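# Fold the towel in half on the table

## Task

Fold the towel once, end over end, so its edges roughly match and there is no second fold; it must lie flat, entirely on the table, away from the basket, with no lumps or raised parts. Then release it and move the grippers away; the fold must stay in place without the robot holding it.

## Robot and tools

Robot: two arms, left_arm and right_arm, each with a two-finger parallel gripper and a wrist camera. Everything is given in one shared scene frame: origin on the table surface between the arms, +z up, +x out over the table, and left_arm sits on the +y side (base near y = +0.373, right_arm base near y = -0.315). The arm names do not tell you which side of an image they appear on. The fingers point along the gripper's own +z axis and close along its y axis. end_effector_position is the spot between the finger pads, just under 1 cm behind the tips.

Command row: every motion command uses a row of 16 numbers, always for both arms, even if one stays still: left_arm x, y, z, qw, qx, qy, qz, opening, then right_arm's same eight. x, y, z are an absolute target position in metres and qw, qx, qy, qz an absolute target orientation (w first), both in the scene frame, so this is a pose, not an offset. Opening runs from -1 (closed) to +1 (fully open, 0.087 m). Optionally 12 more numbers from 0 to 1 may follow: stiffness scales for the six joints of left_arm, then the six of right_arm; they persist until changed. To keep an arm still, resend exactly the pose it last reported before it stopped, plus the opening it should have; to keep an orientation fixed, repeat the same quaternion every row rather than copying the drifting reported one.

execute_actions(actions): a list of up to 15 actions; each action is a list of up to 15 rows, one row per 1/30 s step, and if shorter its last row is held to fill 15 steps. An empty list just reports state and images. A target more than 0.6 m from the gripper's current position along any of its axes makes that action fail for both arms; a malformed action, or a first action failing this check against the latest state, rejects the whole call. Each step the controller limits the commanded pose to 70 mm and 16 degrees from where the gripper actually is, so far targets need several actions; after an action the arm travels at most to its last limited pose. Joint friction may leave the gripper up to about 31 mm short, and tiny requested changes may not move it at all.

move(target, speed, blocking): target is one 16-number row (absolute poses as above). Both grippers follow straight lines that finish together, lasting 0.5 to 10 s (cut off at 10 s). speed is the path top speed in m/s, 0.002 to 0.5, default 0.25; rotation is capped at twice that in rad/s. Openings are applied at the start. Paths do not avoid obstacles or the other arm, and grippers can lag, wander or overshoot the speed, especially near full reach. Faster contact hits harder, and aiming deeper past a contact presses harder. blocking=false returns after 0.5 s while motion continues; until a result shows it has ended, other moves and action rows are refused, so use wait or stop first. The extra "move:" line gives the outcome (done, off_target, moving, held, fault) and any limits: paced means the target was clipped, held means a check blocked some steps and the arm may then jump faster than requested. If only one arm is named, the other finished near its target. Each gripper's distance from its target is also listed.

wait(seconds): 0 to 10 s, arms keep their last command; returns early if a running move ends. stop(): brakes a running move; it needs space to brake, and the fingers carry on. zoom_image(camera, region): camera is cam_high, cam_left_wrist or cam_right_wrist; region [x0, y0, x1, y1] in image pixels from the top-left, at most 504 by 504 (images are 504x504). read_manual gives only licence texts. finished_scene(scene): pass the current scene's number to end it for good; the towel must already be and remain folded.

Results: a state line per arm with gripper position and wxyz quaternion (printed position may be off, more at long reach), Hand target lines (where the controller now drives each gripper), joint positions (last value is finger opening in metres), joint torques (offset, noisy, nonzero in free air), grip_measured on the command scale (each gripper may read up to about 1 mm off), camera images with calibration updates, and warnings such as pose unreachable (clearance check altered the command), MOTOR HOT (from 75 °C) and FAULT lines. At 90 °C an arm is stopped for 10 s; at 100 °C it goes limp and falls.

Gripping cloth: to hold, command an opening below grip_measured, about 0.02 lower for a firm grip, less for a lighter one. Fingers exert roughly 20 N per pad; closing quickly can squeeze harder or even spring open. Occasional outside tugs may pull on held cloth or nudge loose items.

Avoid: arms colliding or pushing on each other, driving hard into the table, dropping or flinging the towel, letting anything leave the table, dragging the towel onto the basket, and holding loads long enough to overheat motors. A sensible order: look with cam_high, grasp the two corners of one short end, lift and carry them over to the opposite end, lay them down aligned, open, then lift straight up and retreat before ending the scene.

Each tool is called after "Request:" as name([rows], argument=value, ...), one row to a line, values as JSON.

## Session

Request:
execute_actions(actions=[])

Scene clock: 0.00 s.
left_arm: end_effector_position=(+0.1081, -0.0291, +0.0608) grip_measured=+0.990 end_effector_quat_wxyz=(+0.288, +0.386, +0.866, -0.139) | right_arm: end_effector_position=(+0.1760, -0.2412, +0.0466) grip_measured=+0.987 end_effector_quat_wxyz=(+0.238, +0.052, +0.970, -0.013)
Joint positions: left_arm=[-1.22   1.787  1.205 -0.392 -0.274 -0.408  0.087] | right_arm=[ 0.614  0.976  0.567 -0.772  0.29   0.608  0.087]
Joint velocities: left_arm=[-0.007 -0.002 -0.002 -0.022  0.022 -0.037  0.   ] | right_arm=[-0.017  0.012 -0.002 -0.037  0.007 -0.051 -0.001]
Joint torques (N m, as the arm reports them, + toward a larger angle): no reading
Hand target (left_arm): +0.108, -0.029, +0.061; +0.288, +0.386, +0.866, -0.139
Hand target (right_arm): +0.176, -0.241, +0.047; +0.238, +0.052, +0.970, -0.013
Joint stiffness scale: left_arm=[1. 1. 1. 1. 1. 1.] | right_arm=[1. 1. 1. 1. 1. 1.]
camera_calibration (this result's frames):
cam_left_wrist: T_world_to_cam=[[-0.731856, -0.681044, 0.0237953, 0.0574309], [-0.664305, 0.720783, 0.197917, 0.102183], [-0.151942, 0.12904, -0.97993, 0.222623], [0, 0, 0, 1]] pos_world=[0.143738, -0.0632662, 0.196564]
cam_right_wrist: T_world_to_cam=[[-0.126979, -0.991905, 0.000061152, -0.216007], [-0.918776, 0.117641, 0.376845, 0.195789], [-0.373801, 0.0477953, -0.926276, 0.257744], [0, 0, 0, 1]] pos_world=[0.248803, -0.24961, 0.164973]

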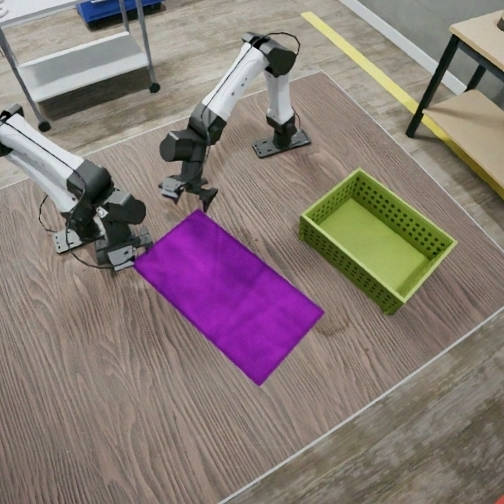

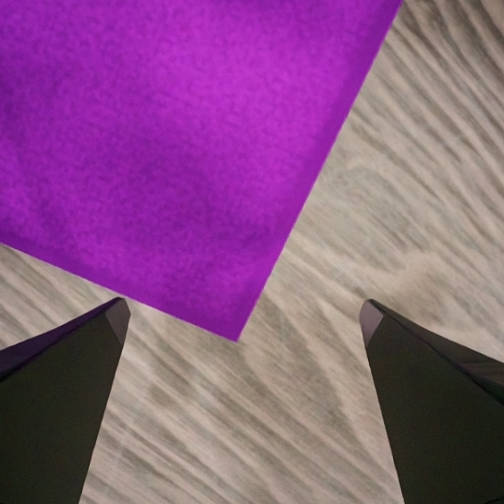

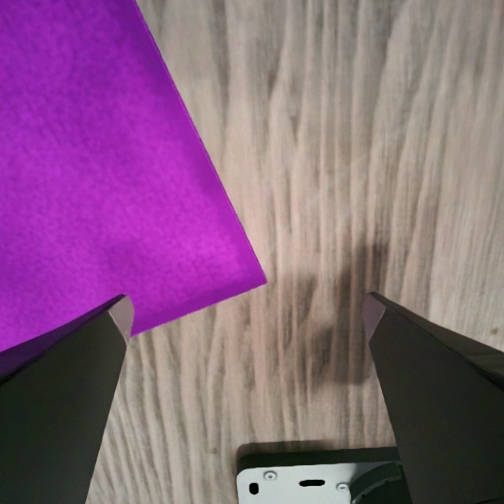

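Request:
zoom_image(camera="cam_high", region=[120, 190, 340, 410])

Region (120, 190, 340, 410) of cam_high's 504x504 image, scaled by 2.291, with more detail than that image has.

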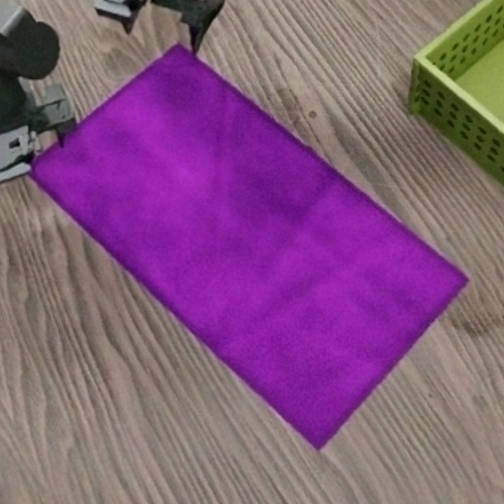

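Request:
move(target=[0.337, 0.054, 0.065, 0.2091, 0.5691, 0.7804, -0.1525, -0.1, 0.40, -0.158, 0.065, 0, 0.5892, 0.808, 0, -0.1], speed=0.4)

Scene clock: 20.50 s.
left_arm: end_effector_position=(+0.3354, +0.0596, +0.0689) grip_measured=-0.100 end_effector_quat_wxyz=(+0.219, +0.568, +0.780, -0.147) | right_arm: end_effector_position=(+0.3958, -0.1594, +0.0595) grip_measured=-0.100 end_effector_quat_wxyz=(+0.002, +0.580, +0.814, -0.003)
Joint positions: left_arm=[-0.551  2.069  1.677 -0.713  0.273  0.531  0.039] | right_arm=[ 0.339  2.172  1.845 -1.245  0.007  1.522  0.039]
Joint velocities: left_arm=[-0.012 -0.017 -0.002 -0.007 -0.037  0.007 -0.001] | right_arm=[-0.007  0.012 -0.027 -0.037 -0.051 -0.022 -0.   ]
Joint torques (N m, as the arm reports them, + toward a larger angle): left_arm=[  0.53 -12.15   9.6    0.98   0.38   0.09] | right_arm=[ -0.36 -12.02   9.43   0.19  -0.06   0.09]
Hand target (left_arm): +0.338, +0.058, +0.066; +0.214, +0.570, +0.779, -0.149
Hand target (right_arm): +0.401, -0.160, +0.063; -0.002, +0.590, +0.807, +0.004
Off the commanded pose (left_arm): 0.007 m, 1 deg.
Off the commanded pose (right_arm): 0.007 m, 1 deg.
Joint stiffness scale: left_arm=[1. 1. 1. 1. 1. 1.] | right_arm=[1. 1. 1. 1. 1. 1.]
move: done
camera_calibration (this result's frames):
cam_left_wrist: T_world_to_cam=[[-0.942139, -0.334817, -0.0164967, 0.336614], [-0.323334, 0.894633, 0.308361, 0.0553661], [-0.088486, 0.295853, -0.951126, 0.220412], [0, 0, 0, 1]] pos_world=[0.354542, -0.00203792, 0.19812]
cam_right_wrist: T_world_to_cam=[[-0.950813, -0.309577, 0.0108296, 0.327203], [-0.193835, 0.621873, 0.758751, 0.153996], [-0.241627, 0.719331, -0.651291, 0.386314], [0, 0, 0, 1]] pos_world=[0.434302, -0.272359, 0.131215]

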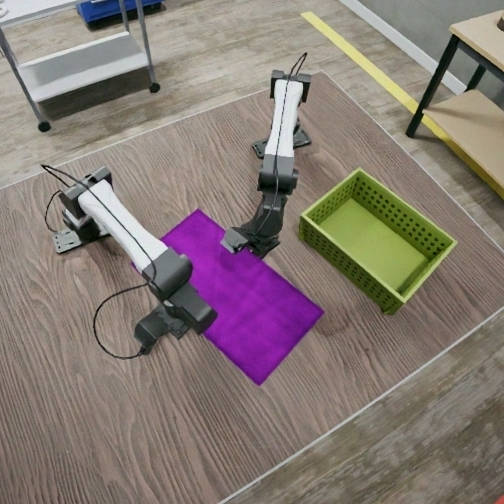

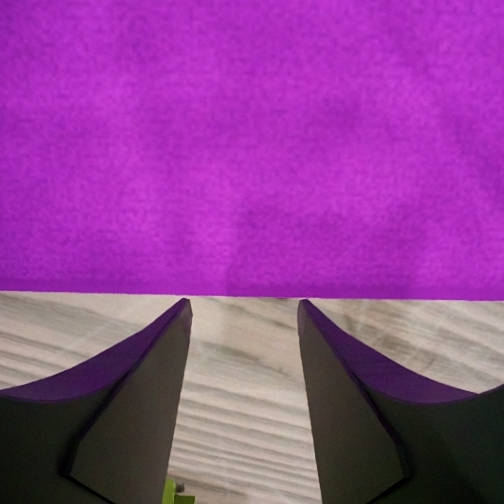

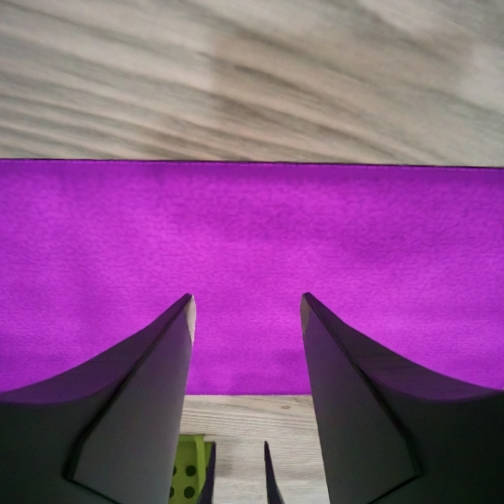

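Request:
move(target=[0.330, 0.055, 0.02, 0.2091, 0.5691, 0.7804, -0.1525, -0.1, 0.396, -0.160, 0.012, 0, 0.5892, 0.808, 0, -0.1], speed=0.1)

Scene clock: 24.33 s.
left_arm: end_effector_position=(+0.3401, +0.0554, +0.0337) grip_measured=-0.100 end_effector_quat_wxyz=(+0.225, +0.566, +0.779, -0.148) | right_arm: end_effector_position=(+0.3964, -0.1592, +0.0173) grip_measured=-0.100 end_effector_quat_wxyz=(+0.004, +0.583, +0.813, +0.000)
Joint positions: left_arm=[-0.551  2.113  1.598 -0.578  0.274  0.527  0.039] | right_arm=[ 0.339  2.196  1.713 -1.083  0.006  1.528  0.039]
Joint velocities: left_arm=[-0.012 -0.012 -0.007 -0.022 -0.066 -0.022 -0.001] | right_arm=[ 0.007 -0.002  0.012 -0.081  0.022  0.037  0.   ]
Joint torques (N m, as the arm reports them, + toward a larger angle): left_arm=[ -0.59 -13.27   5.62   1.19   0.34  -0.05] | right_arm=[  0.25 -12.68   5.04   0.37   0.03   0.13]
Hand target (left_arm): +0.331, +0.055, +0.020; +0.209, +0.569, +0.781, -0.153
Hand target (right_arm): +0.395, -0.160, +0.012; -0.000, +0.589, +0.808, -0.000
Off the commanded pose (left_arm): 0.017 m, 2 deg.
Off the commanded pose (right_arm): 0.005 m, 1 deg.
Joint stiffness scale: left_arm=[1. 1. 1. 1. 1. 1.] | right_arm=[1. 1. 1. 1. 1. 1.]
move: off_target (left_arm)
camera_calibration (this result's frames):
cam_left_wrist: T_world_to_cam=[[-0.941094, -0.337563, -0.0198035, 0.339033], [-0.327788, 0.896325, 0.298592, 0.0731872], [-0.0830432, 0.287494, -0.954176, 0.187318], [0, 0, 0, 1]] pos_world=[0.358608, -0.0050072, 0.163596]
cam_right_wrist: T_world_to_cam=[[-0.952732, -0.303786, 0.00391537, 0.33012], [-0.194989, 0.621305, 0.75892, 0.18632], [-0.232982, 0.722284, -0.651172, 0.355845], [0, 0, 0, 1]] pos_world=[0.433751, -0.272497, 0.0890216]

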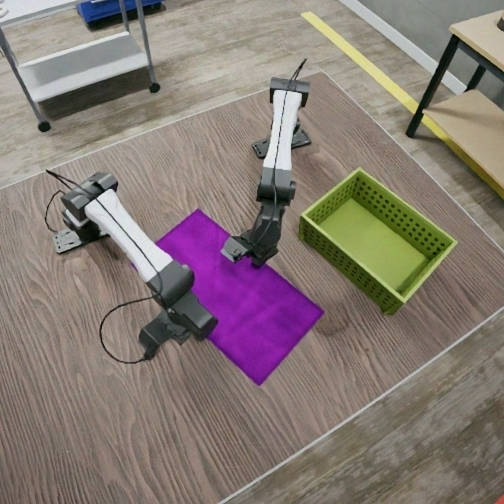

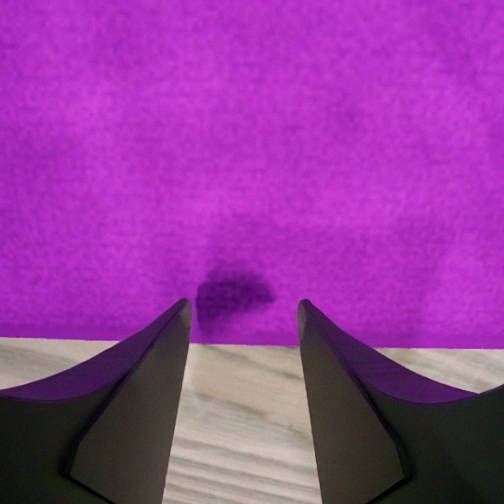

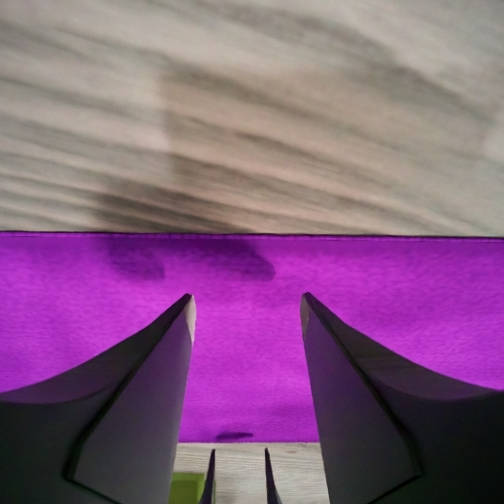

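Request:
move(target=[0.320, 0.053, 0.004, 0.2091, 0.5691, 0.7804, -0.1525, -0.1, 0.395, -0.160, -0.008, 0, 0.5892, 0.808, 0, -0.1], speed=0.05)

Scene clock: 27.90 s.
left_arm: end_effector_position=(+0.3355, +0.0523, +0.0219) grip_measured=-0.100 end_effector_quat_wxyz=(+0.229, +0.564, +0.779, -0.150) | right_arm: end_effector_position=(+0.3968, -0.1588, +0.0052) grip_measured=-0.100 end_effector_quat_wxyz=(+0.005, +0.583, +0.812, +0.003)
Joint positions: left_arm=[-0.562  2.113  1.545 -0.513  0.272  0.512  0.039] | right_arm=[ 0.339  2.205  1.678 -1.033  0.005  1.528  0.039]
Joint velocities: left_arm=[-0.002  0.017 -0.012  0.037  0.051  0.037 -0.001] | right_arm=[-0.022  0.017 -0.012  0.022 -0.007  0.022 -0.   ]
Joint torques (N m, as the arm reports them, + toward a larger angle): left_arm=[ -1.2  -13.52   3.87   1.26   0.26  -0.02] | right_arm=[  0.39 -11.76   3.86   0.66   0.     0.1 ]
Hand target (left_arm): +0.320, +0.053, +0.004; +0.209, +0.569, +0.781, -0.153
Hand target (right_arm): +0.394, -0.160, -0.008; -0.000, +0.589, +0.808, -0.000
Off the commanded pose (left_arm): 0.024 m, 2 deg.
Off the commanded pose (right_arm): 0.013 m, 1 deg.
Joint stiffness scale: left_arm=[1. 1. 1. 1. 1. 1.] | right_arm=[1. 1. 1. 1. 1. 1.]
move: off_target (left_arm, right_arm)
camera_calibration (this result's frames):
cam_left_wrist: T_world_to_cam=[[-0.939876, -0.340929, -0.0200012, 0.333211], [-0.331826, 0.897789, 0.289597, 0.0794541], [-0.0807753, 0.278822, -0.95694, 0.176299], [0, 0, 0, 1]] pos_world=[0.353782, -0.00688773, 0.152362]
cam_right_wrist: T_world_to_cam=[[-0.952849, -0.303438, -0.00184493, 0.330785], [-0.198608, 0.619046, 0.759827, 0.196431], [-0.229418, 0.724367, -0.650123, 0.346663], [0, 0, 0, 1]] pos_world=[0.433731, -0.272338, 0.0767301]

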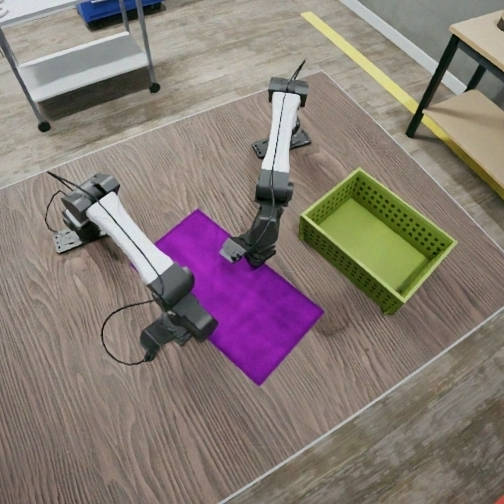

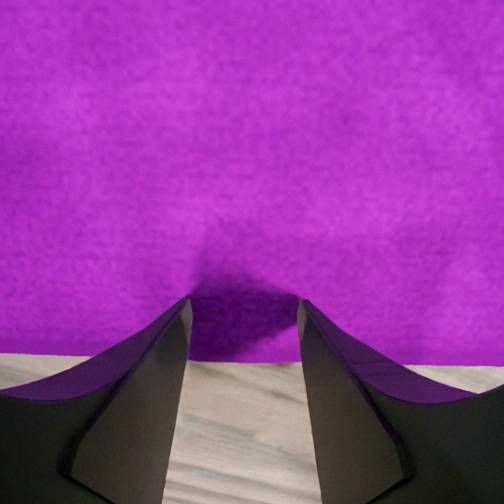

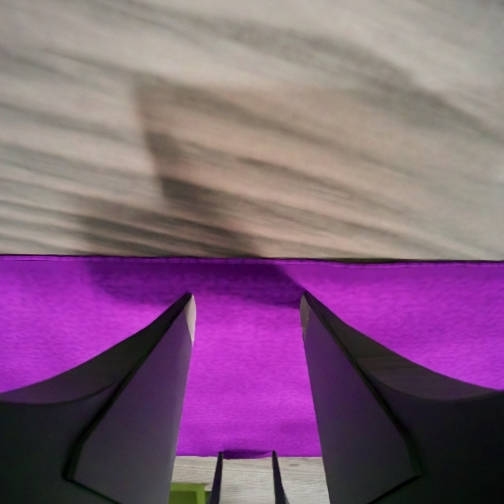

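Both in contact. Closing.

Request:
execute_actions([
  [[0.324,0.053,0.004,0.2091,0.5691,0.7804,-0.1525,-0.17,0.395,-0.160,-0.008,0,0.5892,0.808,0,-0.17],[0.324,0.053,0.004,0.2091,0.5691,0.7804,-0.1525,-0.24,0.395,-0.160,-0.008,0,0.5892,0.808,0,-0.24],[0.324,0.053,0.004,0.2091,0.5691,0.7804,-0.1525,-0.31,0.395,-0.160,-0.008,0,0.5892,0.808,0,-0.31],[0.324,0.053,0.004,0.2091,0.5691,0.7804,-0.1525,-0.38,0.395,-0.160,-0.008,0,0.5892,0.808,0,-0.38],[0.324,0.053,0.004,0.2091,0.5691,0.7804,-0.1525,-0.45,0.395,-0.160,-0.008,0,0.5892,0.808,0,-0.45],[0.324,0.053,0.004,0.2091,0.5691,0.7804,-0.1525,-0.52,0.395,-0.160,-0.008,0,0.5892,0.808,0,-0.52],[0.324,0.053,0.004,0.2091,0.5691,0.7804,-0.1525,-0.59,0.395,-0.160,-0.008,0,0.5892,0.808,0,-0.59],[0.324,0.053,0.004,0.2091,0.5691,0.7804,-0.1525,-0.66,0.395,-0.160,-0.008,0,0.5892,0.808,0,-0.66],[0.324,0.053,0.004,0.2091,0.5691,0.7804,-0.1525,-0.73,0.395,-0.160,-0.008,0,0.5892,0.808,0,-0.73],[0.324,0.053,0.004,0.2091,0.5691,0.7804,-0.1525,-0.8,0.395,-0.160,-0.008,0,0.5892,0.808,0,-0.8],[0.324,0.053,0.004,0.2091,0.5691,0.7804,-0.1525,-0.87,0.395,-0.160,-0.008,0,0.5892,0.808,0,-0.87],[0.324,0.053,0.004,0.2091,0.5691,0.7804,-0.1525,-0.94,0.395,-0.160,-0.008,0,0.5892,0.808,0,-0.94],[0.324,0.053,0.004,0.2091,0.5691,0.7804,-0.1525,-1,0.395,-0.160,-0.008,0,0.5892,0.808,0,-1]],
])

Scene clock: 35.87 s.
left_arm: end_effector_position=(+0.3369, +0.0460, +0.0242) grip_measured=-0.988 end_effector_quat_wxyz=(+0.238, +0.566, +0.774, -0.157) | right_arm: end_effector_position=(+0.3986, -0.1571, +0.0054) grip_measured=-0.965 end_effector_quat_wxyz=(+0.006, +0.583, +0.812, +0.008)
Joint positions: left_arm=[-0.566  2.113  1.545 -0.491  0.284  0.511  0.001] | right_arm=[ 0.339  2.205  1.678 -1.024 -0.001  1.529  0.002]
Joint velocities: left_arm=[-0.037  0.017  0.002  0.007 -0.066 -0.037  0.   ] | right_arm=[ 0.002  0.012 -0.002 -0.066 -0.022 -0.022  0.001]
Joint torques (N m, as the arm reports them, + toward a larger angle): left_arm=[ -0.12 -12.56   5.26   1.     0.18   0.04] | right_arm=[  0.3  -11.91   4.1    0.58   0.08   0.12]
Hand target (left_arm): +0.324, +0.053, +0.005; +0.209, +0.569, +0.780, -0.153
Hand target (right_arm): +0.394, -0.160, -0.008; -0.000, +0.589, +0.808, -0.000
Off the commanded pose (left_arm): 0.025 m, 4 deg.
Off the commanded pose (right_arm): 0.014 m, 1 deg.
Joint stiffness scale: left_arm=[1. 1. 1. 1. 1. 1.] | right_arm=[1. 1. 1. 1. 1. 1.]
camera_calibration (this result's frames):
cam_left_wrist: T_world_to_cam=[[-0.942662, -0.333037, -0.0217788, 0.332992], [-0.326601, 0.907076, 0.265604, 0.0832877], [-0.0687009, 0.257488, -0.963836, 0.177428], [0, 0, 0, 1]] pos_world=[0.35329, -0.0103355, 0.156142]
cam_right_wrist: T_world_to_cam=[[-0.952894, -0.303112, -0.0107657, 0.33313], [-0.203546, 0.612765, 0.763602, 0.196527], [-0.22486, 0.729823, -0.645598, 0.345079], [0, 0, 0, 1]] pos_world=[0.435034, -0.271295, 0.0763]

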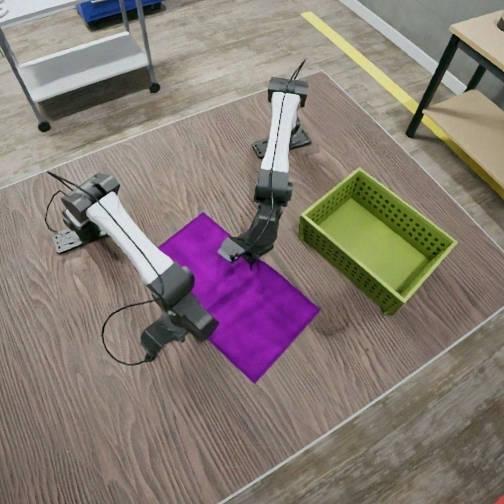

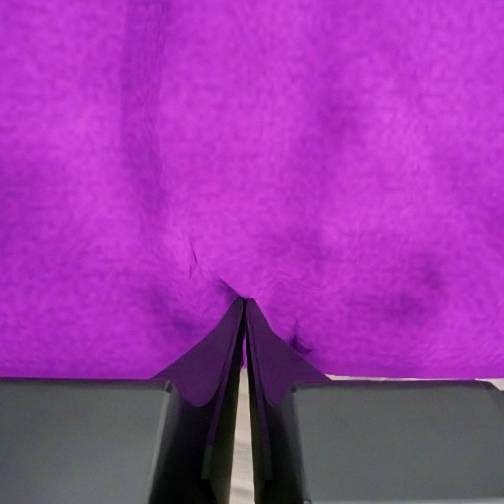

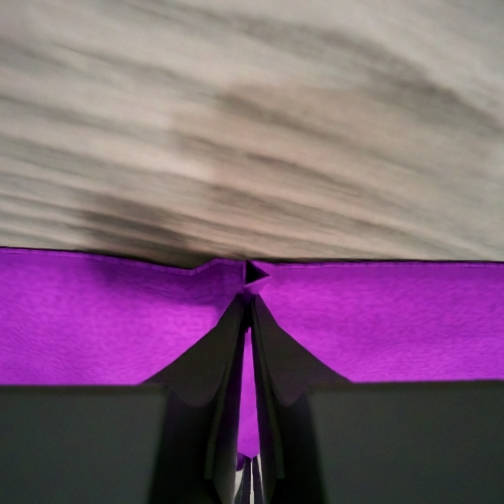

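Request:
zoom_image(camera="cam_left_wrist", region=[130, 200, 370, 440])

Request:
zoom_image(camera="cam_high", region=[170, 220, 300, 350])

Region (130, 200, 370, 440) of cam_left_wrist's 504x504 image, scaled by 2.100, with more detail than that image has.

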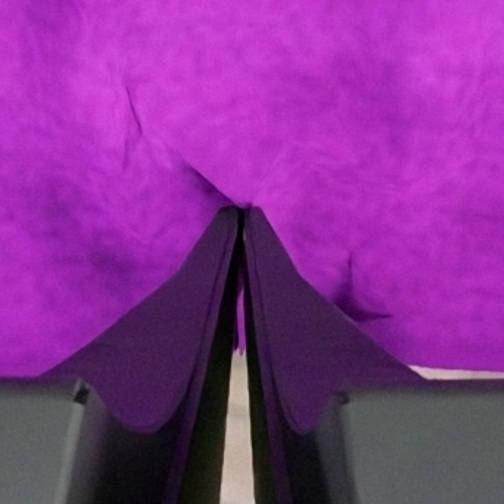

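Region (170, 220, 300, 350) of cam_high's 504x504 image, scaled by 3.877, with more detail than that image has.

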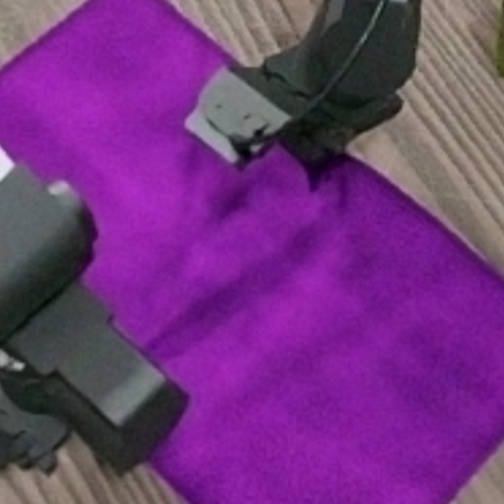

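Request:
move(target=[0.335, 0.052, 0.075, 0.2091, 0.5691, 0.7804, -0.1525, -1, 0.398, -0.157, 0.06, 0, 0.5892, 0.808, 0, -1], speed=0.1)

Scene clock: 40.97 s.
left_arm: end_effector_position=(+0.3298, +0.0521, +0.0623) grip_measured=-0.990 end_effector_quat_wxyz=(+0.199, +0.569, +0.783, -0.155) | right_arm: end_effector_position=(+0.3937, -0.1586, +0.0467) grip_measured=-0.967 end_effector_quat_wxyz=(-0.010, +0.585, +0.811, -0.011)
Joint positions: left_arm=[-0.566  2.111  1.724 -0.754  0.284  0.518  0.   ] | right_arm=[ 0.339  2.198  1.833 -1.236 -0.001  1.534  0.001]
Joint velocities: left_arm=[ 0.007  0.022 -0.002 -0.051  0.037 -0.022 -0.002] | right_arm=[-0.007 -0.017  0.012 -0.066  0.037  0.007 -0.   ]
Joint torques (N m, as the arm reports them, + toward a larger angle): left_arm=[  0.64 -16.22   9.41   0.86   0.24   0.06] | right_arm=[  0.52 -14.5    9.07   0.11   0.08   0.11]
Hand target (left_arm): +0.334, +0.053, +0.075; +0.209, +0.569, +0.781, -0.153
Hand target (right_arm): +0.399, -0.157, +0.060; -0.000, +0.589, +0.808, +0.000
Off the commanded pose (left_arm): 0.014 m, 1 deg.
Off the commanded pose (right_arm): 0.014 m, 2 deg.
Joint stiffness scale: left_arm=[1. 1. 1. 1. 1. 1.] | right_arm=[1. 1. 1. 1. 1. 1.]
move: off_target (left_arm, right_arm)
camera_calibration (this result's frames):
cam_left_wrist: T_world_to_cam=[[-0.944823, -0.327082, 0.0180519, 0.327076], [-0.302873, 0.893231, 0.332273, 0.054142], [-0.124805, 0.308472, -0.94301, 0.226682], [0, 0, 0, 1]] pos_world=[0.353718, -0.0113058, 0.189869]
cam_right_wrist: T_world_to_cam=[[-0.953846, -0.297828, 0.038431, 0.327329], [-0.164156, 0.62429, 0.76375, 0.151184], [-0.251458, 0.722191, -0.644367, 0.380872], [0, 0, 0, 1]] pos_world=[0.432812, -0.271957, 0.117375]

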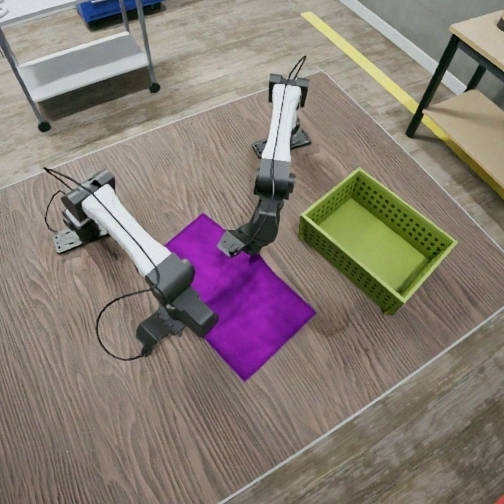

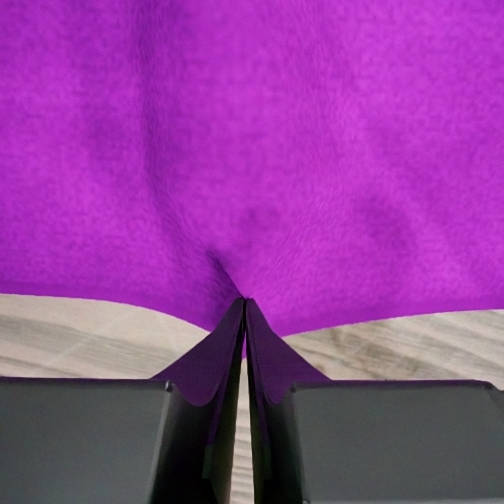

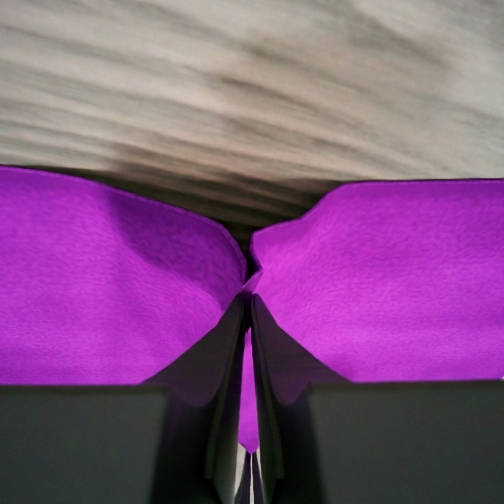

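Request:
execute_actions([
  [[0.330,0.053,0.055,0.2091,0.5691,0.7804,-0.1525,-0.7,0.398,-0.157,0.06,0,0.5892,0.808,0,-1],[0.329,0.053,0.05,0.2091,0.5691,0.7804,-0.1525,-0.45,0.398,-0.157,0.06,0,0.5892,0.808,0,-1],[0.328,0.053,0.045,0.2091,0.5691,0.7804,-0.1525,-0.25,0.398,-0.157,0.06,0,0.5892,0.808,0,-1],[0.327,0.053,0.04,0.2091,0.5691,0.7804,-0.1525,-0.25,0.398,-0.157,0.06,0,0.5892,0.808,0,-1],[0.326,0.053,0.036,0.2091,0.5691,0.7804,-0.1525,-0.25,0.398,-0.157,0.06,0,0.5892,0.808,0,-1],[0.325,0.053,0.032,0.2091,0.5691,0.7804,-0.1525,-0.25,0.398,-0.157,0.06,0,0.5892,0.808,0,-1],[0.324,0.053,0.028,0.2091,0.5691,0.7804,-0.1525,-0.25,0.398,-0.157,0.06,0,0.5892,0.808,0,-1],[0.323,0.053,0.024,0.2091,0.5691,0.7804,-0.1525,-0.25,0.398,-0.157,0.06,0,0.5892,0.808,0,-1],[0.322,0.053,0.02,0.2091,0.5691,0.7804,-0.1525,-0.25,0.398,-0.157,0.06,0,0.5892,0.808,0,-1]],
])

Scene clock: 46.77 s.
left_arm: end_effector_position=(+0.3259, +0.0558, +0.0273) grip_measured=-0.250 end_effector_quat_wxyz=(+0.207, +0.567, +0.782, -0.154) | right_arm: end_effector_position=(+0.3933, -0.1587, +0.0467) grip_measured=-0.967 end_effector_quat_wxyz=(-0.010, +0.585, +0.811, -0.012)
Joint positions: left_arm=[-0.566  2.107  1.571 -0.589  0.281  0.514  0.033] | right_arm=[ 0.339  2.198  1.833 -1.237 -0.001  1.534  0.001]
Joint velocities: left_arm=[-0.002  0.012 -0.002  0.183 -0.007  0.007  0.002] | right_arm=[-0.002  0.012 -0.012 -0.022  0.022 -0.007 -0.001]
Joint torques (N m, as the arm reports them, + toward a larger angle): left_arm=[ -0.66 -14.12   5.58   1.08   0.19  -0.02] | right_arm=[  0.78 -14.88   8.64   0.12   0.08   0.1 ]
Hand target (left_arm): +0.322, +0.052, +0.020; +0.208, +0.569, +0.781, -0.153
Hand target (right_arm): +0.398, -0.157, +0.060; +0.000, +0.589, +0.808, +0.000
Off the commanded pose (left_arm): 0.009 m, 0 deg.
Off the commanded pose (right_arm): 0.014 m, 2 deg.
Joint stiffness scale: left_arm=[1. 1. 1. 1. 1. 1.] | right_arm=[1. 1. 1. 1. 1. 1.]
camera_calibration (this result's frames):
cam_left_wrist: T_world_to_cam=[[-0.943424, -0.331477, 0.00860978, 0.325328], [-0.311363, 0.894508, 0.320795, 0.0643224], [-0.114038, 0.299965, -0.94711, 0.189131], [0, 0, 0, 1]] pos_world=[0.348518, -0.0064309, 0.155693]
cam_right_wrist: T_world_to_cam=[[-0.953788, -0.297811, 0.0399555, 0.326857], [-0.163037, 0.624617, 0.763723, 0.150793], [-0.252402, 0.721916, -0.644306, 0.38119], [0, 0, 0, 1]] pos_world=[0.432551, -0.272033, 0.11738]

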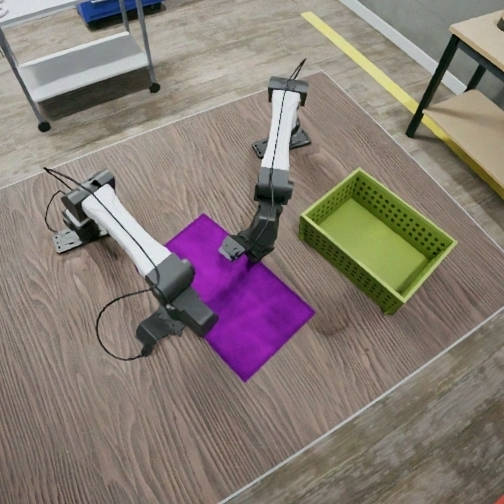

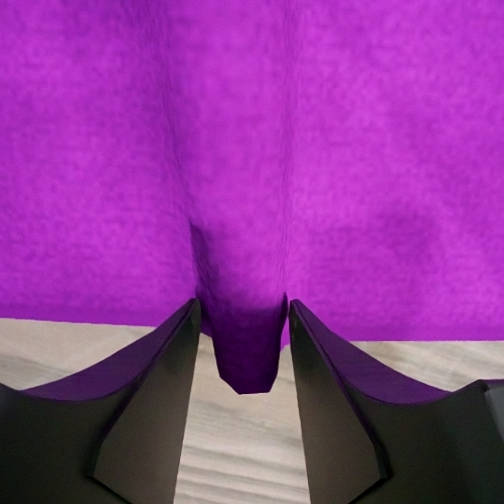

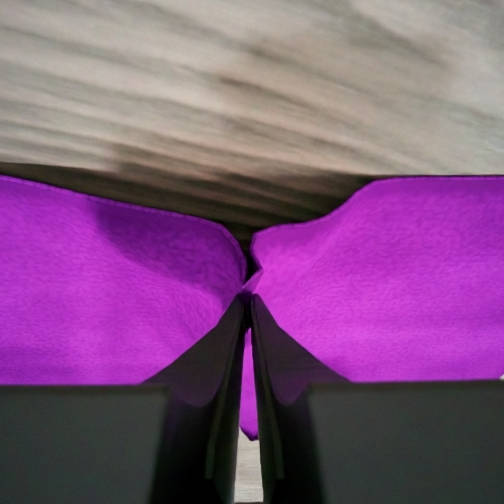

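Request:
execute_actions([
  [[0.326,0.054,0.035,0.2091,0.5691,0.7804,-0.1525,-0.32,0.398,-0.157,0.06,0,0.5892,0.808,0,-1],[0.327,0.054,0.04,0.2091,0.5691,0.7804,-0.1525,-0.39,0.398,-0.157,0.06,0,0.5892,0.808,0,-1],[0.328,0.054,0.045,0.2091,0.5691,0.7804,-0.1525,-0.46,0.398,-0.157,0.06,0,0.5892,0.808,0,-1],[0.329,0.054,0.048,0.2091,0.5691,0.7804,-0.1525,-0.52,0.398,-0.157,0.06,0,0.5892,0.808,0,-1],[0.329,0.054,0.048,0.2091,0.5691,0.7804,-0.1525,-0.58,0.398,-0.157,0.06,0,0.5892,0.808,0,-1],[0.329,0.054,0.048,0.2091,0.5691,0.7804,-0.1525,-0.64,0.398,-0.157,0.06,0,0.5892,0.808,0,-1],[0.329,0.054,0.048,0.2091,0.5691,0.7804,-0.1525,-0.70,0.398,-0.157,0.06,0,0.5892,0.808,0,-1],[0.329,0.054,0.048,0.2091,0.5691,0.7804,-0.1525,-0.76,0.398,-0.157,0.06,0,0.5892,0.808,0,-1],[0.329,0.054,0.048,0.2091,0.5691,0.7804,-0.1525,-0.82,0.398,-0.157,0.06,0,0.5892,0.808,0,-1],[0.329,0.054,0.048,0.2091,0.5691,0.7804,-0.1525,-0.88,0.398,-0.157,0.06,0,0.5892,0.808,0,-1],[0.329,0.054,0.048,0.2091,0.5691,0.7804,-0.1525,-0.94,0.398,-0.157,0.06,0,0.5892,0.808,0,-1],[0.329,0.054,0.048,0.2091,0.5691,0.7804,-0.1525,-1,0.398,-0.157,0.06,0,0.5892,0.808,0,-1]],
])

Scene clock: 53.13 s.
left_arm: end_effector_position=(+0.3258, +0.0560, +0.0361) grip_measured=-0.957 end_effector_quat_wxyz=(+0.201, +0.567, +0.784, -0.153) | right_arm: end_effector_position=(+0.3933, -0.1587, +0.0467) grip_measured=-0.967 end_effector_quat_wxyz=(-0.010, +0.585, +0.811, -0.012)
Joint positions: left_arm=[-0.566  2.107  1.611 -0.641  0.281  0.514  0.002] | right_arm=[ 0.339  2.198  1.833 -1.237 -0.001  1.534  0.001]
Joint velocities: left_arm=[ 0.002 -0.002 -0.002 -0.037 -0.037  0.022  0.   ] | right_arm=[-0.027  0.017 -0.017  0.007  0.051  0.081  0.001]
Joint torques (N m, as the arm reports them, + toward a larger angle): left_arm=[  0.32 -15.74   9.23   0.87   0.27   0.06] | right_arm=[  0.7  -14.89   8.65   0.1    0.09   0.1 ]
Hand target (left_arm): +0.329, +0.054, +0.048; +0.209, +0.569, +0.780, -0.152
Hand target (right_arm): +0.398, -0.157, +0.060; +0.000, +0.589, +0.808, +0.000
Off the commanded pose (left_arm): 0.013 m, 1 deg.
Off the commanded pose (right_arm): 0.014 m, 2 deg.
Joint stiffness scale: left_arm=[1. 1. 1. 1. 1. 1.] | right_arm=[1. 1. 1. 1. 1. 1.]
camera_calibration (this result's frames):
cam_left_wrist: T_world_to_cam=[[-0.943144, -0.332039, 0.0151424, 0.324857], [-0.308618, 0.891714, 0.331061, 0.0601461], [-0.123428, 0.307565, -0.943488, 0.199878], [0, 0, 0, 1]] pos_world=[0.349619, -0.00724315, 0.163751]
cam_right_wrist: T_world_to_cam=[[-0.953788, -0.297811, 0.0399555, 0.326857], [-0.163037, 0.624617, 0.763723, 0.150793], [-0.252402, 0.721916, -0.644306, 0.38119], [0, 0, 0, 1]] pos_world=[0.432551, -0.272033, 0.11738]

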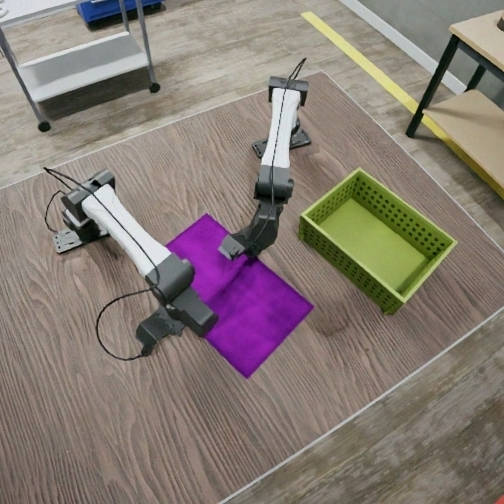

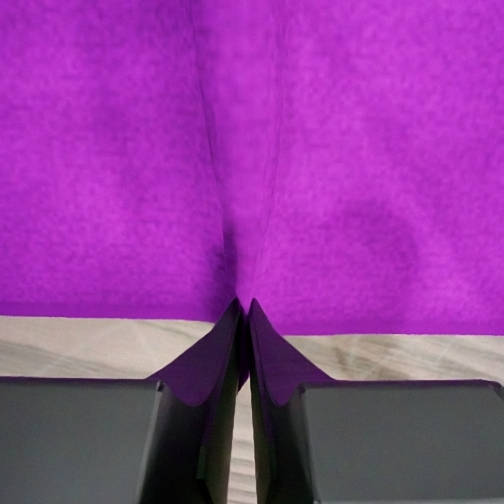

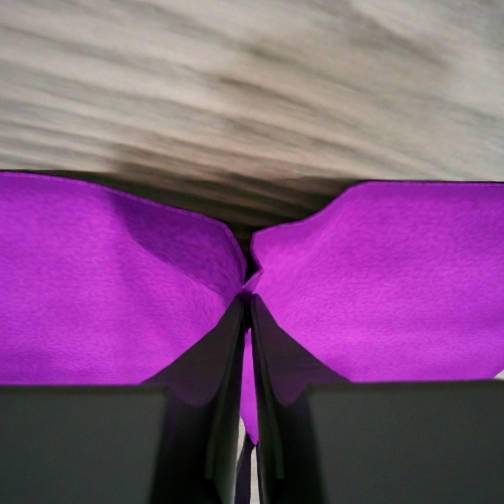

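Request:
move(target=[0.495, 0.088, 0.265, 0.4166, 0.6296, 0.64, 0.1426, -1, 0.533, -0.129, 0.272, 0.2368, 0.5713, 0.7261, 0.3007, -1], speed=0.2)

Scene clock: 61.93 s.
left_arm: end_effector_position=(+0.4853, +0.0903, +0.2669) grip_measured=-0.957 end_effector_quat_wxyz=(+0.417, +0.633, +0.637, +0.139) | right_arm: end_effector_position=(+0.5275, -0.1237, +0.2585) grip_measured=-0.967 end_effector_quat_wxyz=(+0.226, +0.562, +0.743, +0.285)
Joint positions: left_arm=[-0.491  2.175  2.361 -0.85  -0.113  1.016  0.002] | right_arm=[ 0.339  2.102  2.276 -0.999  0.022  1.571  0.001]
Joint velocities: left_arm=[ 0.002  0.007  0.017 -0.007 -0.007 -0.022  0.   ] | right_arm=[ 0.002  0.012  0.012  0.037  0.007  0.066 -0.001]
Joint torques (N m, as the arm reports them, + toward a larger angle): left_arm=[  0.96 -13.51   9.52   1.57   0.02   0.01] | right_arm=[ -0.52 -12.5    9.8    1.65   0.12   0.08]
Hand target (left_arm): +0.491, +0.093, +0.266; +0.416, +0.631, +0.638, +0.144
Hand target (right_arm): +0.536, -0.130, +0.271; +0.240, +0.568, +0.728, +0.298
Off the commanded pose (left_arm): 0.010 m, 1 deg.
Off the commanded pose (right_arm): 0.016 m, 3 deg.
Joint stiffness scale: left_arm=[1. 1. 1. 1. 1. 1.] | right_arm=[1. 1. 1. 1. 1. 1.]
move: off_target (right_arm)
camera_calibration (this result's frames):
cam_left_wrist: T_world_to_cam=[[-0.686406, -0.183843, -0.703597, 0.537078], [-0.447395, 0.869508, 0.209271, 0.104236], [0.57331, 0.45843, -0.679086, 0.00445559], [0, 0, 0, 1]] pos_world=[0.412734, 0.00606118, 0.359098]
cam_right_wrist: T_world_to_cam=[[-0.716083, -0.189738, -0.671732, 0.52879], [-0.659951, 0.497486, 0.563003, 0.28739], [0.227354, 0.846468, -0.481459, 0.246492], [0, 0, 0, 1]] pos_world=[0.51228, -0.251288, 0.31208]

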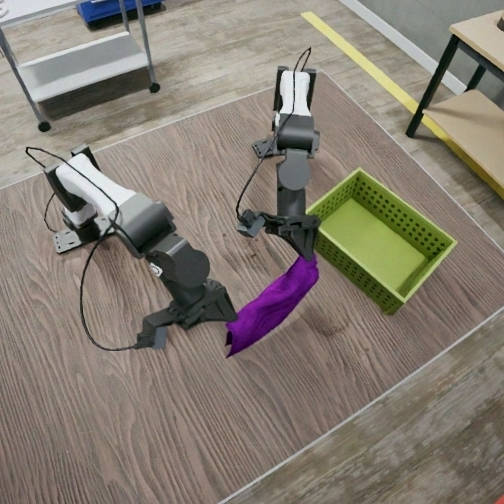

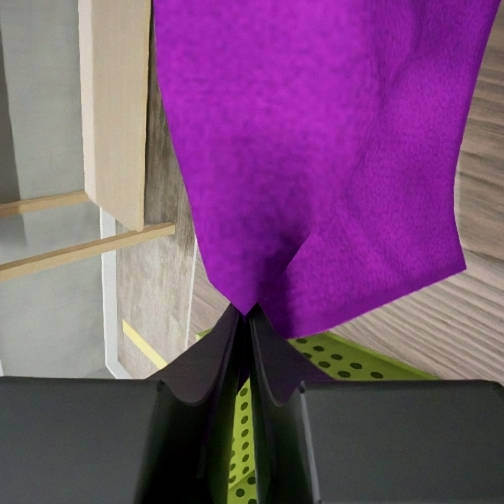

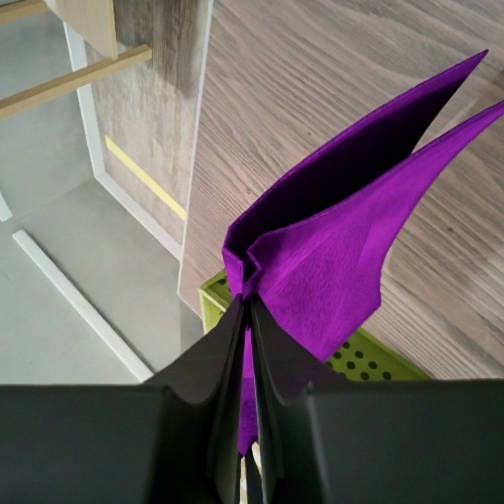

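Request:
move(target=[0.490, 0.106, 0.262, 0.4166, 0.6296, 0.64, 0.1426, -1, 0.535, -0.137, 0.27, 0.2368, 0.5713, 0.7261, 0.3007, -1], speed=0.05)

Request:
wait(seconds=2)

Scene clock: 64.83 s.
left_arm: end_effector_position=(+0.4896, +0.0994, +0.2627) grip_measured=-0.957 end_effector_quat_wxyz=(+0.418, +0.630, +0.639, +0.142) | right_arm: end_effector_position=(+0.5322, -0.1318, +0.2601) grip_measured=-0.967 end_effector_quat_wxyz=(+0.231, +0.567, +0.737, +0.287)
Joint positions: left_arm=[-0.472  2.152  2.303 -0.812 -0.104  1.024  0.002] | right_arm=[ 0.323  2.102  2.276 -0.99   0.021  1.571  0.001]
Joint velocities: left_arm=[-0.007 -0.007 -0.002  0.037 -0.037  0.007 -0.   ] | right_arm=[-0.002  0.007 -0.002 -0.007  0.037  0.037  0.   ]
Joint torques (N m, as the arm reports them, + toward a larger angle): left_arm=[  1.15 -17.     5.52   1.6    0.14   0.  ] | right_arm=[ -0.56 -14.52   6.6    1.7    0.01   0.06]
Hand target (left_arm): +0.490, +0.106, +0.262; +0.416, +0.630, +0.640, +0.143
Hand target (right_arm): +0.535, -0.137, +0.270; +0.237, +0.571, +0.726, +0.300
Off the commanded pose (left_arm): 0.007 m, 0 deg.
Off the commanded pose (right_arm): 0.012 m, 2 deg.
Joint stiffness scale: left_arm=[1. 1. 1. 1. 1. 1.] | right_arm=[1. 1. 1. 1. 1. 1.]
move: off_target (right_arm)
camera_calibration (this result's frames):
cam_left_wrist: T_world_to_cam=[[-0.683358, -0.189421, -0.705082, 0.5382], [-0.454504, 0.866166, 0.207805, 0.103306], [0.571355, 0.462468, -0.677994, -0.00472538], [0, 0, 0, 1]] pos_world=[0.417436, 0.0146515, 0.354804]
cam_right_wrist: T_world_to_cam=[[-0.713141, -0.176339, -0.678479, 0.533608], [-0.656745, 0.506566, 0.558638, 0.294227], [0.245185, 0.843976, -0.477063, 0.242069], [0, 0, 0, 1]] pos_world=[0.514418, -0.25925, 0.313157]

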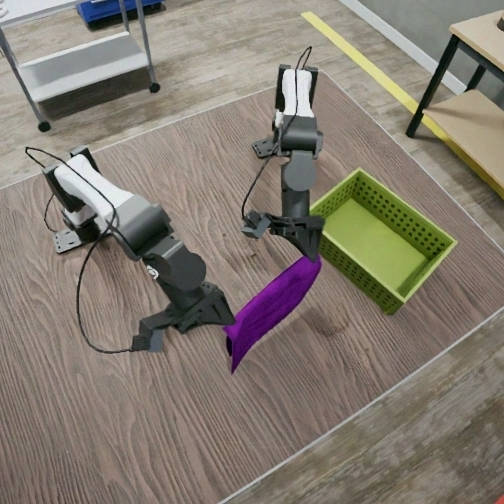

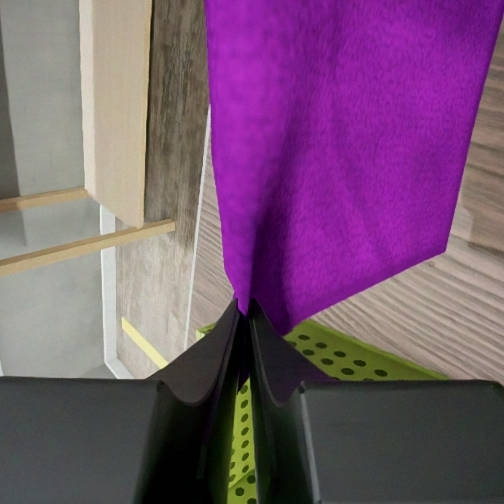

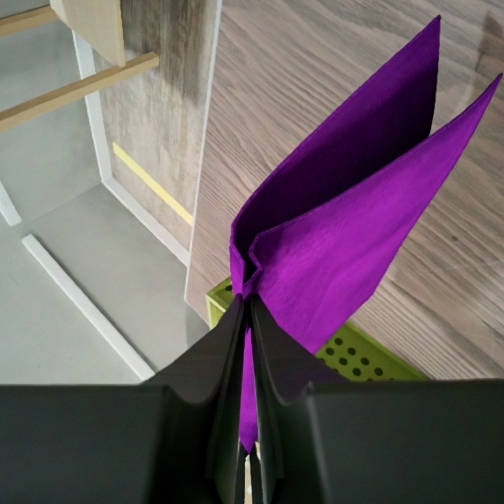

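Scene clock: 66.83 s.
left_arm: end_effector_position=(+0.4896, +0.0993, +0.2628) grip_measured=-0.957 end_effector_quat_wxyz=(+0.418, +0.630, +0.639, +0.142) | right_arm: end_effector_position=(+0.5322, -0.1318, +0.2601) grip_measured=-0.967 end_effector_quat_wxyz=(+0.231, +0.567, +0.737, +0.287)
Joint positions: left_arm=[-0.472  2.152  2.303 -0.811 -0.104  1.025  0.002] | right_arm=[ 0.323  2.102  2.276 -0.989  0.021  1.571  0.001]
Joint velocities: left_arm=[ 0.002  0.002  0.002  0.037  0.037  0.007 -0.   ] | right_arm=[-0.002 -0.007  0.012 -0.037 -0.022  0.037  0.001]
Joint torques (N m, as the arm reports them, + toward a larger angle): left_arm=[  1.08 -17.     5.53   1.66   0.14   0.01] | right_arm=[ -0.5  -14.52   6.59   1.71  -0.01   0.06]
Hand target (left_arm): +0.490, +0.106, +0.262; +0.416, +0.630, +0.640, +0.143
Hand target (right_arm): +0.535, -0.137, +0.270; +0.237, +0.571, +0.726, +0.300
Off the commanded pose (left_arm): 0.007 m, 0 deg.
Off the commanded pose (right_arm): 0.011 m, 2 deg.
Joint stiffness scale: left_arm=[1. 1. 1. 1. 1. 1.] | right_arm=[1. 1. 1. 1. 1. 1.]
wait: 2.00 s; at rest by 0.17 s
camera_calibration (this result's frames):
cam_left_wrist: T_world_to_cam=[[-0.683085, -0.189218, -0.705402, 0.538224], [-0.454396, 0.866259, 0.207653, 0.103324], [0.571768, 0.462377, -0.677708, -0.0049611], [0, 0, 0, 1]] pos_world=[0.417439, 0.0146301, 0.354846]
cam_right_wrist: T_world_to_cam=[[-0.712892, -0.176271, -0.678759, 0.533652], [-0.65695, 0.50651, 0.558448, 0.294377], [0.24536, 0.844024, -0.476888, 0.241935], [0, 0, 0, 1]] pos_world=[0.514466, -0.259237, 0.313203]

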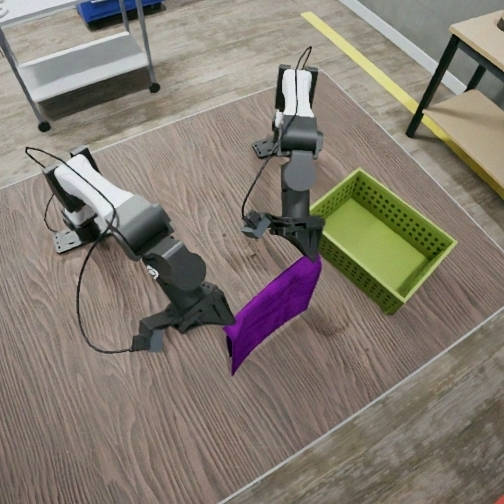

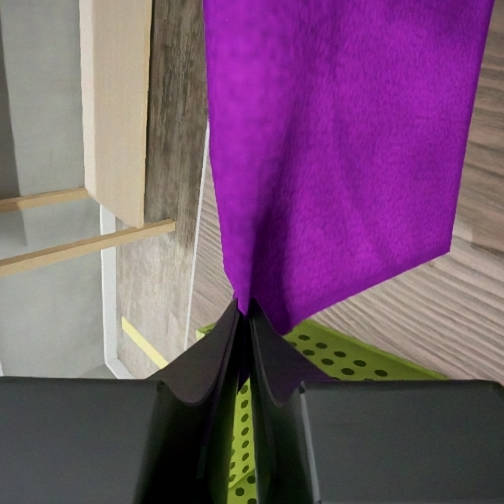

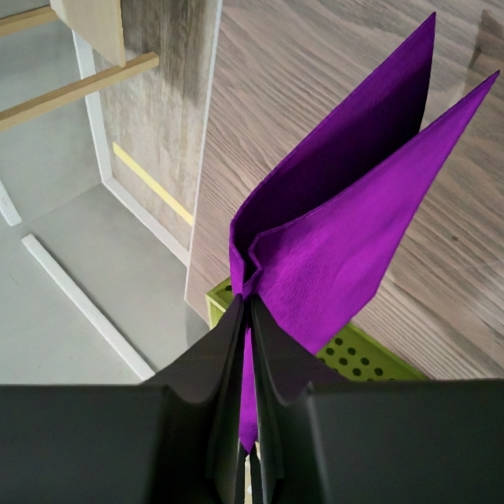

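Request:
execute_actions(actions=[])

Scene clock: 75.93 s.
left_arm: end_effector_position=(+0.4896, +0.0993, +0.2628) grip_measured=-0.957 end_effector_quat_wxyz=(+0.418, +0.630, +0.639, +0.142) | right_arm: end_effector_position=(+0.5322, -0.1318, +0.2601) grip_measured=-0.967 end_effector_quat_wxyz=(+0.231, +0.567, +0.737, +0.287)
Joint positions: left_arm=[-0.472  2.152  2.303 -0.811 -0.104  1.025  0.002] | right_arm=[ 0.323  2.102  2.276 -0.989  0.021  1.571  0.001]
Joint velocities: left_arm=[-0.012 -0.007 -0.012  0.037 -0.037  0.051 -0.001] | right_arm=[-0.007 -0.012 -0.012 -0.037  0.037  0.007  0.   ]
Joint torques (N m, as the arm reports them, + toward a larger angle): left_arm=[  1.21 -17.05   5.43   1.67   0.14   0.01] | right_arm=[ -0.49 -14.51   6.59   1.71   0.     0.06]
Hand target (left_arm): +0.490, +0.106, +0.262; +0.416, +0.630, +0.640, +0.143
Hand target (right_arm): +0.535, -0.137, +0.270; +0.237, +0.571, +0.726, +0.300
Off the commanded pose (left_arm): 0.007 m, 0 deg.
Off the commanded pose (right_arm): 0.011 m, 2 deg.
Joint stiffness scale: left_arm=[1. 1. 1. 1. 1. 1.] | right_arm=[1. 1. 1. 1. 1. 1.]
camera_calibration (this result's frames):
cam_left_wrist: T_world_to_cam=[[-0.683085, -0.189218, -0.705402, 0.538224], [-0.454396, 0.866259, 0.207653, 0.103324], [0.571768, 0.462377, -0.677708, -0.0049611], [0, 0, 0, 1]] pos_world=[0.417439, 0.0146301, 0.354846]
cam_right_wrist: T_world_to_cam=[[-0.712892, -0.176271, -0.678759, 0.533652], [-0.65695, 0.50651, 0.558448, 0.294377], [0.24536, 0.844024, -0.476888, 0.241935], [0, 0, 0, 1]] pos_world=[0.514466, -0.259237, 0.313203]

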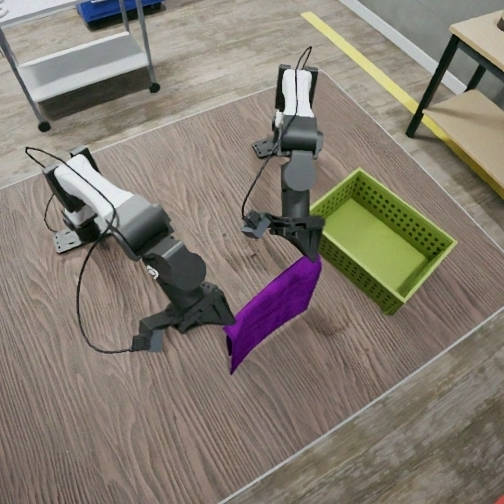

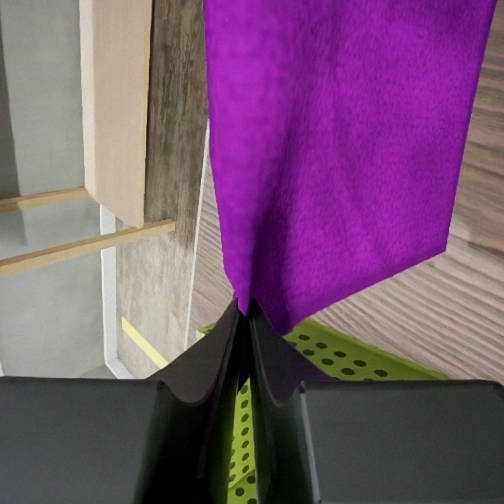

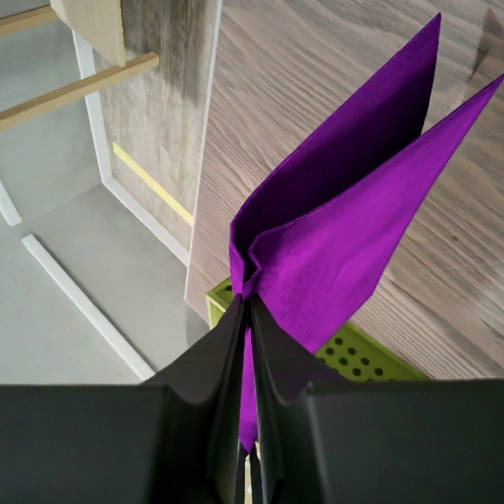

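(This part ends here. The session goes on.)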